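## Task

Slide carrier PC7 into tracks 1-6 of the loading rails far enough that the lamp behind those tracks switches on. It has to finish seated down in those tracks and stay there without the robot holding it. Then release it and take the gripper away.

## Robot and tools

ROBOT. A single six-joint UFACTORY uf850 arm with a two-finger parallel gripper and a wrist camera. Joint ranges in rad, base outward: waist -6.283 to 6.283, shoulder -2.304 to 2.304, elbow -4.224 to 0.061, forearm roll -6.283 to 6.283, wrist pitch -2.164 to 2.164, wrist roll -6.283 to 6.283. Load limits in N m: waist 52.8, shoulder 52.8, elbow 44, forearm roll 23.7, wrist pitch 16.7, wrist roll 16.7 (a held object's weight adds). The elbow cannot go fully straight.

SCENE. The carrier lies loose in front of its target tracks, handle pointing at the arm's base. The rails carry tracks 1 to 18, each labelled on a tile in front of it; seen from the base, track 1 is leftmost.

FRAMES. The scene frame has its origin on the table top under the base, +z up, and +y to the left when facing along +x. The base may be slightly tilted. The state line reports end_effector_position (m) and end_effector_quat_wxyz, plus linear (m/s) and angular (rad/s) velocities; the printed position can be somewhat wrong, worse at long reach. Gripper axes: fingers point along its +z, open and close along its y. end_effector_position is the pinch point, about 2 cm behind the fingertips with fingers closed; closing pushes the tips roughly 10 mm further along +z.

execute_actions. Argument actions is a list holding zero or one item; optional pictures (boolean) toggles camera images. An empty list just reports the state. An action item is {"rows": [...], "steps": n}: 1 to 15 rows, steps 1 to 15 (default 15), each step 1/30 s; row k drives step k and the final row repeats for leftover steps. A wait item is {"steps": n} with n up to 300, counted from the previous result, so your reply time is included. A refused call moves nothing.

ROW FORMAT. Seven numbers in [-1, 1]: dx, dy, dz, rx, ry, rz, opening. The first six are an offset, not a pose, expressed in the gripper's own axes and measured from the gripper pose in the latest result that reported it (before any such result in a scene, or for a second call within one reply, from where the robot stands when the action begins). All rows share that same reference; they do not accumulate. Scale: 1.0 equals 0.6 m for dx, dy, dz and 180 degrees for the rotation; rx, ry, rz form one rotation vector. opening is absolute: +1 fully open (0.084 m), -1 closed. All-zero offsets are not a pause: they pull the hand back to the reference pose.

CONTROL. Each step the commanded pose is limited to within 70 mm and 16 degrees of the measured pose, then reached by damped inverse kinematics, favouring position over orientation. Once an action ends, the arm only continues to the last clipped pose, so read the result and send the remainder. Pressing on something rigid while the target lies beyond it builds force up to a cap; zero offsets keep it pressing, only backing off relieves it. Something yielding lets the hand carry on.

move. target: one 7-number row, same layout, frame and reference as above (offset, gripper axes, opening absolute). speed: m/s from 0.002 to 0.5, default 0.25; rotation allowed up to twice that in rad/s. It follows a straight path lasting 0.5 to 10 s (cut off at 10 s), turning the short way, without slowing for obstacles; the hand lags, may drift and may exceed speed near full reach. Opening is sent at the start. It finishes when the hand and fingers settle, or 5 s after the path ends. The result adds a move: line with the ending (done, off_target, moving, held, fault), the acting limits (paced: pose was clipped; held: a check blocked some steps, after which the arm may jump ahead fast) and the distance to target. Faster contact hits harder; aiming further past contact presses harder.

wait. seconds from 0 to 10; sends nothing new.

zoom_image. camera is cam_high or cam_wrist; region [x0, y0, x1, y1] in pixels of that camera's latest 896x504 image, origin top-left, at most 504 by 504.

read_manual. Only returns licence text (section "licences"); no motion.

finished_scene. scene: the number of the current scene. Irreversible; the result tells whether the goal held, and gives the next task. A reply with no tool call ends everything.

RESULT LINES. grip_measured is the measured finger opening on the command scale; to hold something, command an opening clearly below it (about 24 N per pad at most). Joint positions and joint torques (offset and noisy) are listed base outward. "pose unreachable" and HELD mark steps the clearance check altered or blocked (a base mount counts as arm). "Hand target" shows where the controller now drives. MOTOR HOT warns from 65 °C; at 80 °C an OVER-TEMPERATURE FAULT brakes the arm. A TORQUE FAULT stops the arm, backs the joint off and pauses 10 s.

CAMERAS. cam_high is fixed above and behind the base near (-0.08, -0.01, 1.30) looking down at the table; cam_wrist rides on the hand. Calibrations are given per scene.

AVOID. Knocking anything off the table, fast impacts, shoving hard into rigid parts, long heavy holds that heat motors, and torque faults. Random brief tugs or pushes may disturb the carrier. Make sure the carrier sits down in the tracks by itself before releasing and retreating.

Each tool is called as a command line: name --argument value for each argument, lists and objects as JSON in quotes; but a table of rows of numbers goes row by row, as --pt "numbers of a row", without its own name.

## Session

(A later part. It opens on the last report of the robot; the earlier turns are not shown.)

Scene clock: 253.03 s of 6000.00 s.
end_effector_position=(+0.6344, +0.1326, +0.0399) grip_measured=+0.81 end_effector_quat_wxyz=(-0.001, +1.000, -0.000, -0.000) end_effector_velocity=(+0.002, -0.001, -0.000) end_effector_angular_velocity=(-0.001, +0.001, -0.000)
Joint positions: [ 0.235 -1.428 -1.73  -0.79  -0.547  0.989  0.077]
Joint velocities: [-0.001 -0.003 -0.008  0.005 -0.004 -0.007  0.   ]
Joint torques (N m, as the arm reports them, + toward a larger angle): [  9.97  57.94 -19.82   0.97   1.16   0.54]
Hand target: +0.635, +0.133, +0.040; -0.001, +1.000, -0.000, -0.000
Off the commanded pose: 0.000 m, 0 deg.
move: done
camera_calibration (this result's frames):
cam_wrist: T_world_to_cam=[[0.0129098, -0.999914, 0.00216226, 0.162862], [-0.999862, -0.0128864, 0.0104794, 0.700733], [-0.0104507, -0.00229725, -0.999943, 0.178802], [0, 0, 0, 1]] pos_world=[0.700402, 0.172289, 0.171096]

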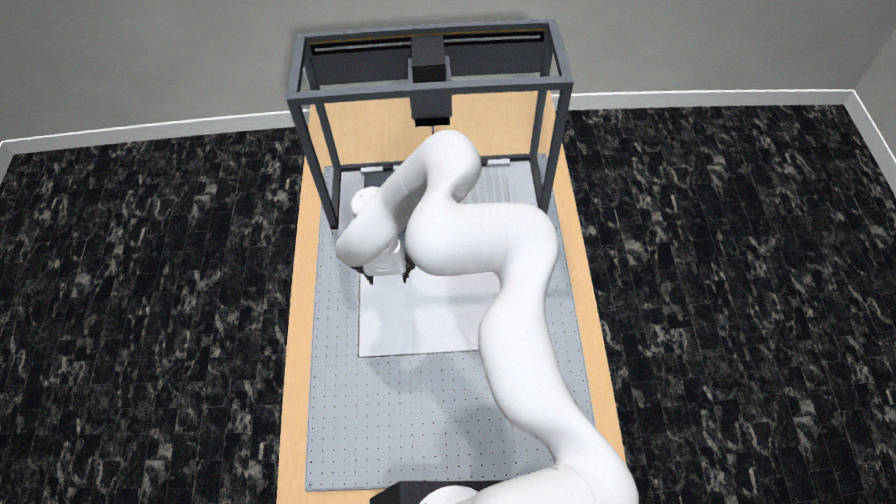

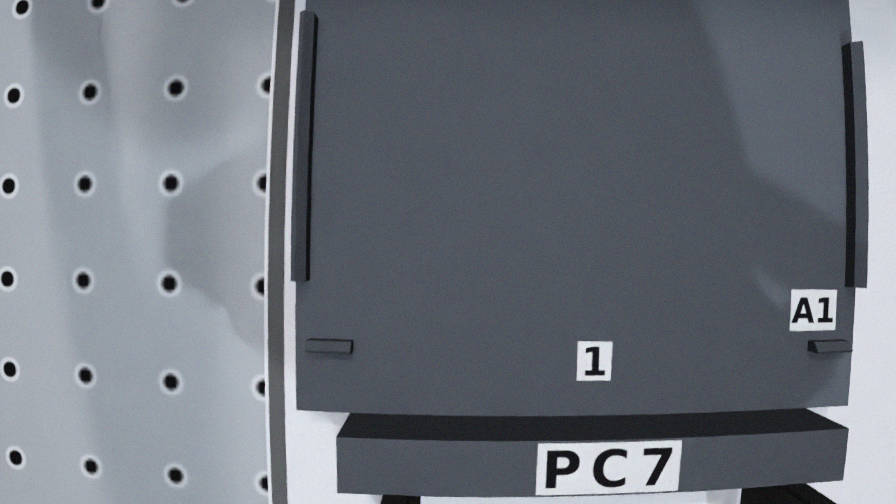

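move --target '[0.0042, 0, 0, 0, 0, 0, 0.81]' --speed 0.006

move --target '[-0.003, 0, 0, 0, 0, 0, 0.81]' --speed 0.01

Scene clock: 257.03 s of 6000.00 s.
end_effector_position=(+0.6368, +0.1326, +0.0399) grip_measured=+0.81 end_effector_quat_wxyz=(-0.001, +1.000, -0.000, -0.000) end_effector_velocity=(+0.000, +0.000, +0.000) end_effector_angular_velocity=(-0.001, +0.001, +0.000)
Joint positions: [ 0.234 -1.432 -1.74  -0.784 -0.551  0.981  0.077]
Joint velocities: [ 0.001 -0.001 -0.002  0.003 -0.003 -0.003  0.   ]
Joint torques (N m, as the arm reports them, + toward a larger angle): [  9.95  59.44 -20.84   1.1    1.29   0.42]
Hand target: +0.637, +0.133, +0.040; -0.001, +1.000, -0.000, -0.000
Off the commanded pose: 0.000 m, 0 deg.
After step 90, 0.30 s passed at rest.
move: done
camera_calibration (this result's frames):
cam_wrist: T_world_to_cam=[[0.0129274, -0.999914, 0.00225943, 0.1628], [-0.99986, -0.0129027, 0.0106275, 0.703086], [-0.0105974, -0.0023965, -0.999941, 0.178895], [0, 0, 0, 1]] pos_world=[0.702779, 0.172286, 0.171044]

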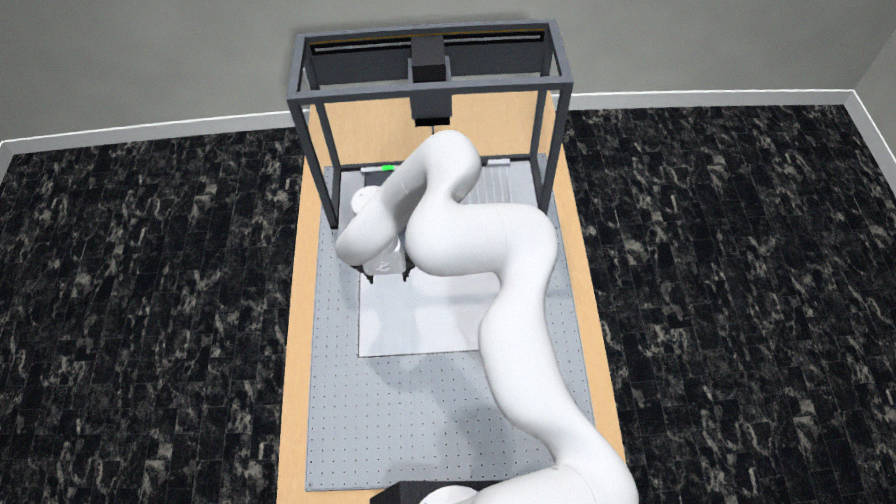

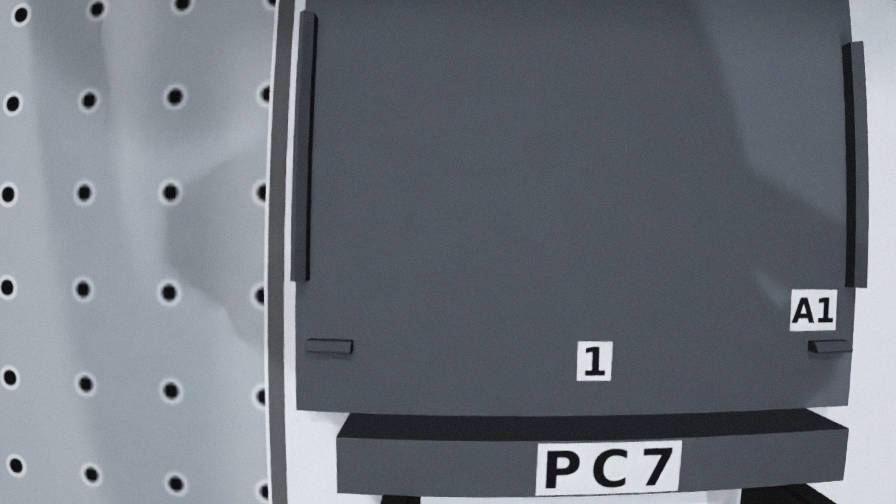

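Scene clock: 257.73 s of 6000.00 s.
end_effector_position=(+0.6351, +0.1326, +0.0399) grip_measured=+0.81 end_effector_quat_wxyz=(-0.001, +1.000, -0.000, -0.000) end_effector_velocity=(-0.001, -0.001, -0.000) end_effector_angular_velocity=(-0.000, +0.001, -0.002)
Joint positions: [ 0.235 -1.429 -1.733 -0.789 -0.548  0.987  0.077]
Joint velocities: [-0.001  0.001  0.002 -0.001  0.     0.002 -0.   ]
Joint torques (N m, as the arm reports them, + toward a larger angle): [ 10.95  55.14 -17.13   1.3    0.45   0.46]
Hand target: +0.635, +0.133, +0.040; -0.001, +1.000, -0.000, -0.000
Off the commanded pose: 0.000 m, 0 deg.
move: done
camera_calibration (this result's frames):
cam_wrist: T_world_to_cam=[[0.0129071, -0.999914, 0.00214216, 0.162867], [-0.999862, -0.0128841, 0.0104555, 0.701439], [-0.010427, -0.00227682, -0.999943, 0.178802], [0, 0, 0, 1]] pos_world=[0.701105, 0.172297, 0.171109]

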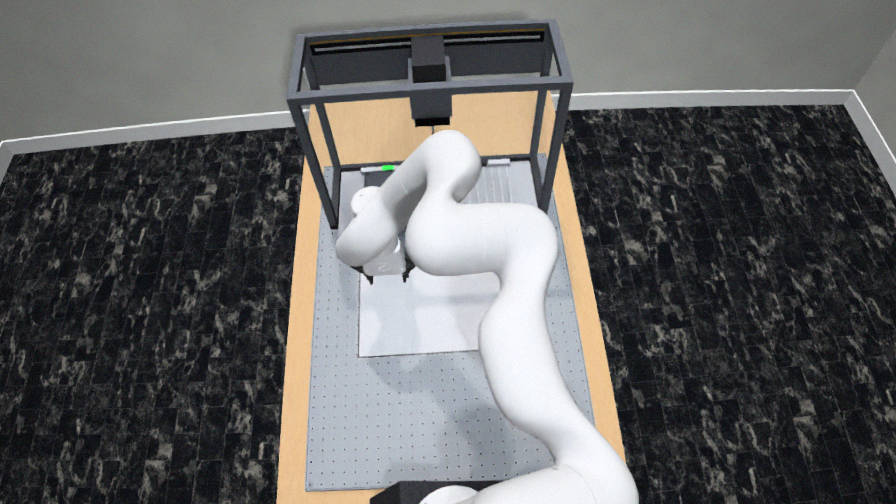

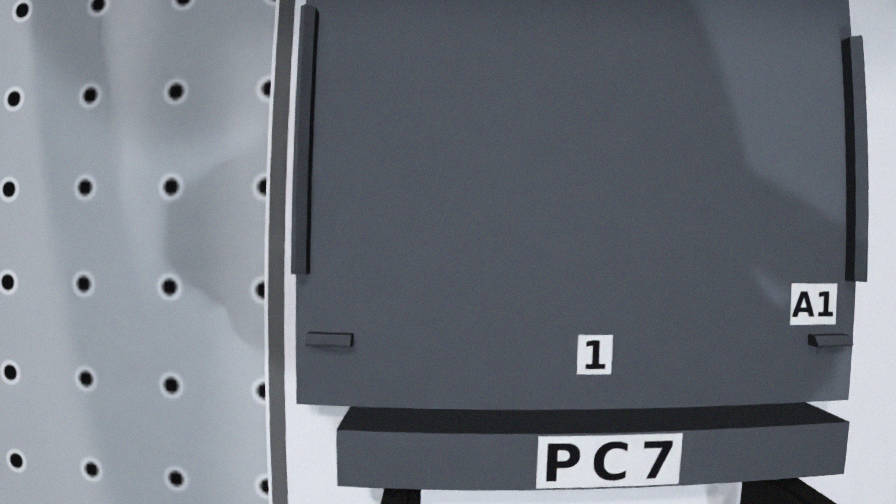

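move --target '[0.0045, 0, 0, 0, 0, 0, 0.81]' --speed 0.006

move --target '[-0.3, 0.2, -0.2, 0, 0, 0, 0.81]' --speed 0.2

Scene clock: 261.93 s of 6000.00 s.
end_effector_position=(+0.6369, +0.1326, +0.0396) grip_measured=+0.81 end_effector_quat_wxyz=(-0.000, +1.000, -0.000, -0.001) end_effector_velocity=(+0.000, +0.001, -0.000) end_effector_angular_velocity=(-0.000, +0.001, +0.001)
Joint positions: [ 0.234 -1.434 -1.743 -0.782 -0.553  0.978  0.077]
Joint velocities: [ 0.001 -0.002 -0.003  0.003 -0.002 -0.004  0.   ]
Joint torques (N m, as the arm reports them, + toward a larger angle): [  9.73  59.81 -21.99   0.7    1.77   0.43]
Hand target: +0.638, +0.133, +0.040; -0.001, +1.000, -0.000, -0.000
Off the commanded pose: 0.001 m, 0 deg.
After step 90, 0.50 s passed at rest.
move: done
camera_calibration (this result's frames):
cam_wrist: T_world_to_cam=[[0.0131801, -0.999908, 0.00317832, 0.162542], [-0.999841, -0.013141, 0.0120397, 0.703221], [-0.0119969, -0.0033365, -0.999922, 0.179633], [0, 0, 0, 1]] pos_world=[0.703122, 0.172367, 0.170636]

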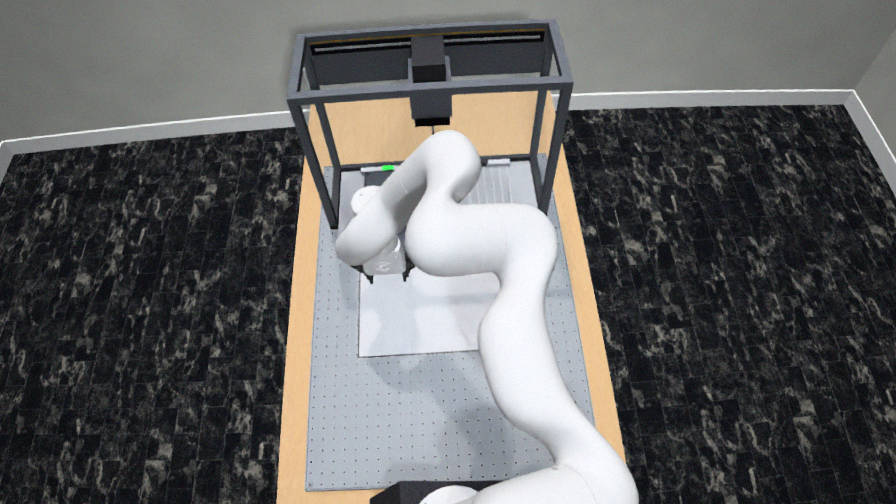

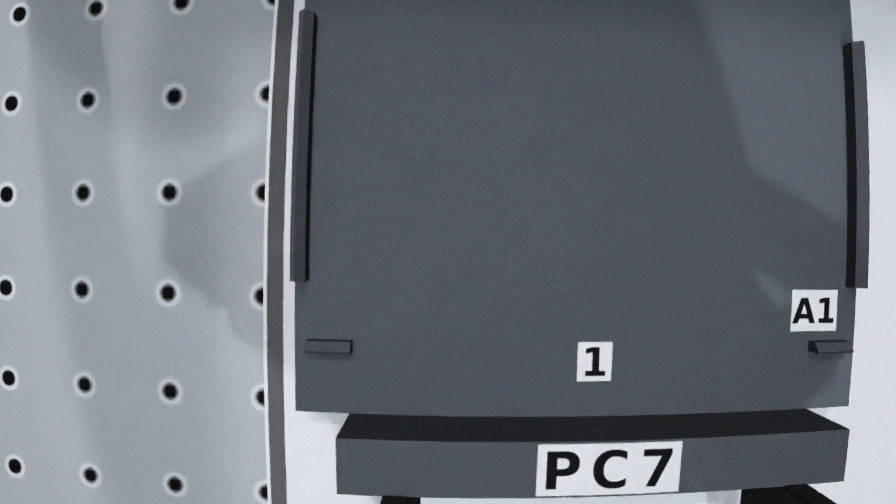

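Scene clock: 263.77 s of 6000.00 s.
end_effector_position=(+0.4577, +0.0128, +0.1597) grip_measured=+0.81 end_effector_quat_wxyz=(-0.000, +1.000, -0.000, -0.001) end_effector_velocity=(-0.001, -0.001, +0.002) end_effector_angular_velocity=(+0.000, -0.003, +0.002)
Joint positions: [ 0.198 -0.83  -0.904 -1.188 -0.414  1.394  0.077]
Joint velocities: [ 0.001  0.006  0.006 -0.007  0.001  0.005  0.   ]
Joint torques (N m, as the arm reports them, + toward a larger angle): [  7.57  38.3  -12.54   1.19   0.29   0.51]
Hand target: +0.458, +0.013, +0.160; -0.000, +1.000, -0.000, -0.001
Off the commanded pose: 0.001 m, 0 deg.
move: done
camera_calibration (this result's frames):
cam_wrist: T_world_to_cam=[[0.013404, -0.999906, 0.00302889, 0.0447387], [-0.999846, -0.0133686, 0.0114116, 0.521137], [-0.01137, -0.00318138, -0.99993, 0.296854], [0, 0, 0, 1]] pos_world=[0.523832, 0.0526458, 0.290751]

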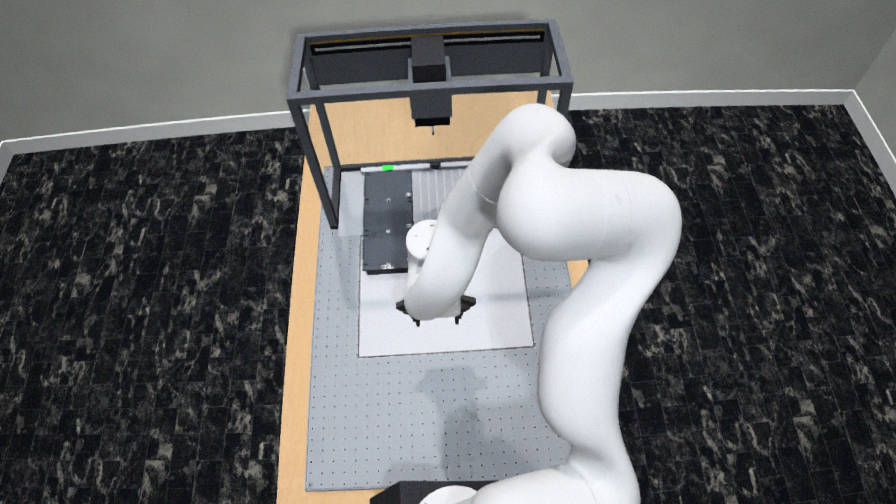

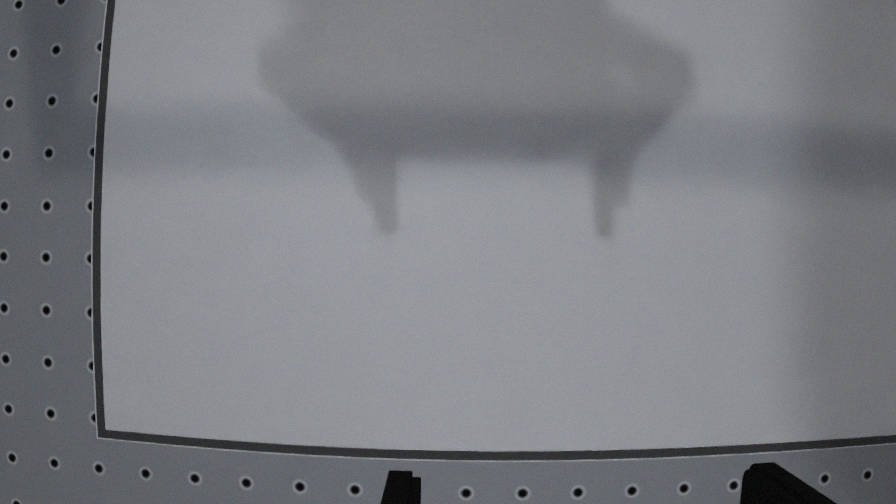

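finished_scene --scene 2

The scene is finished: the task was done.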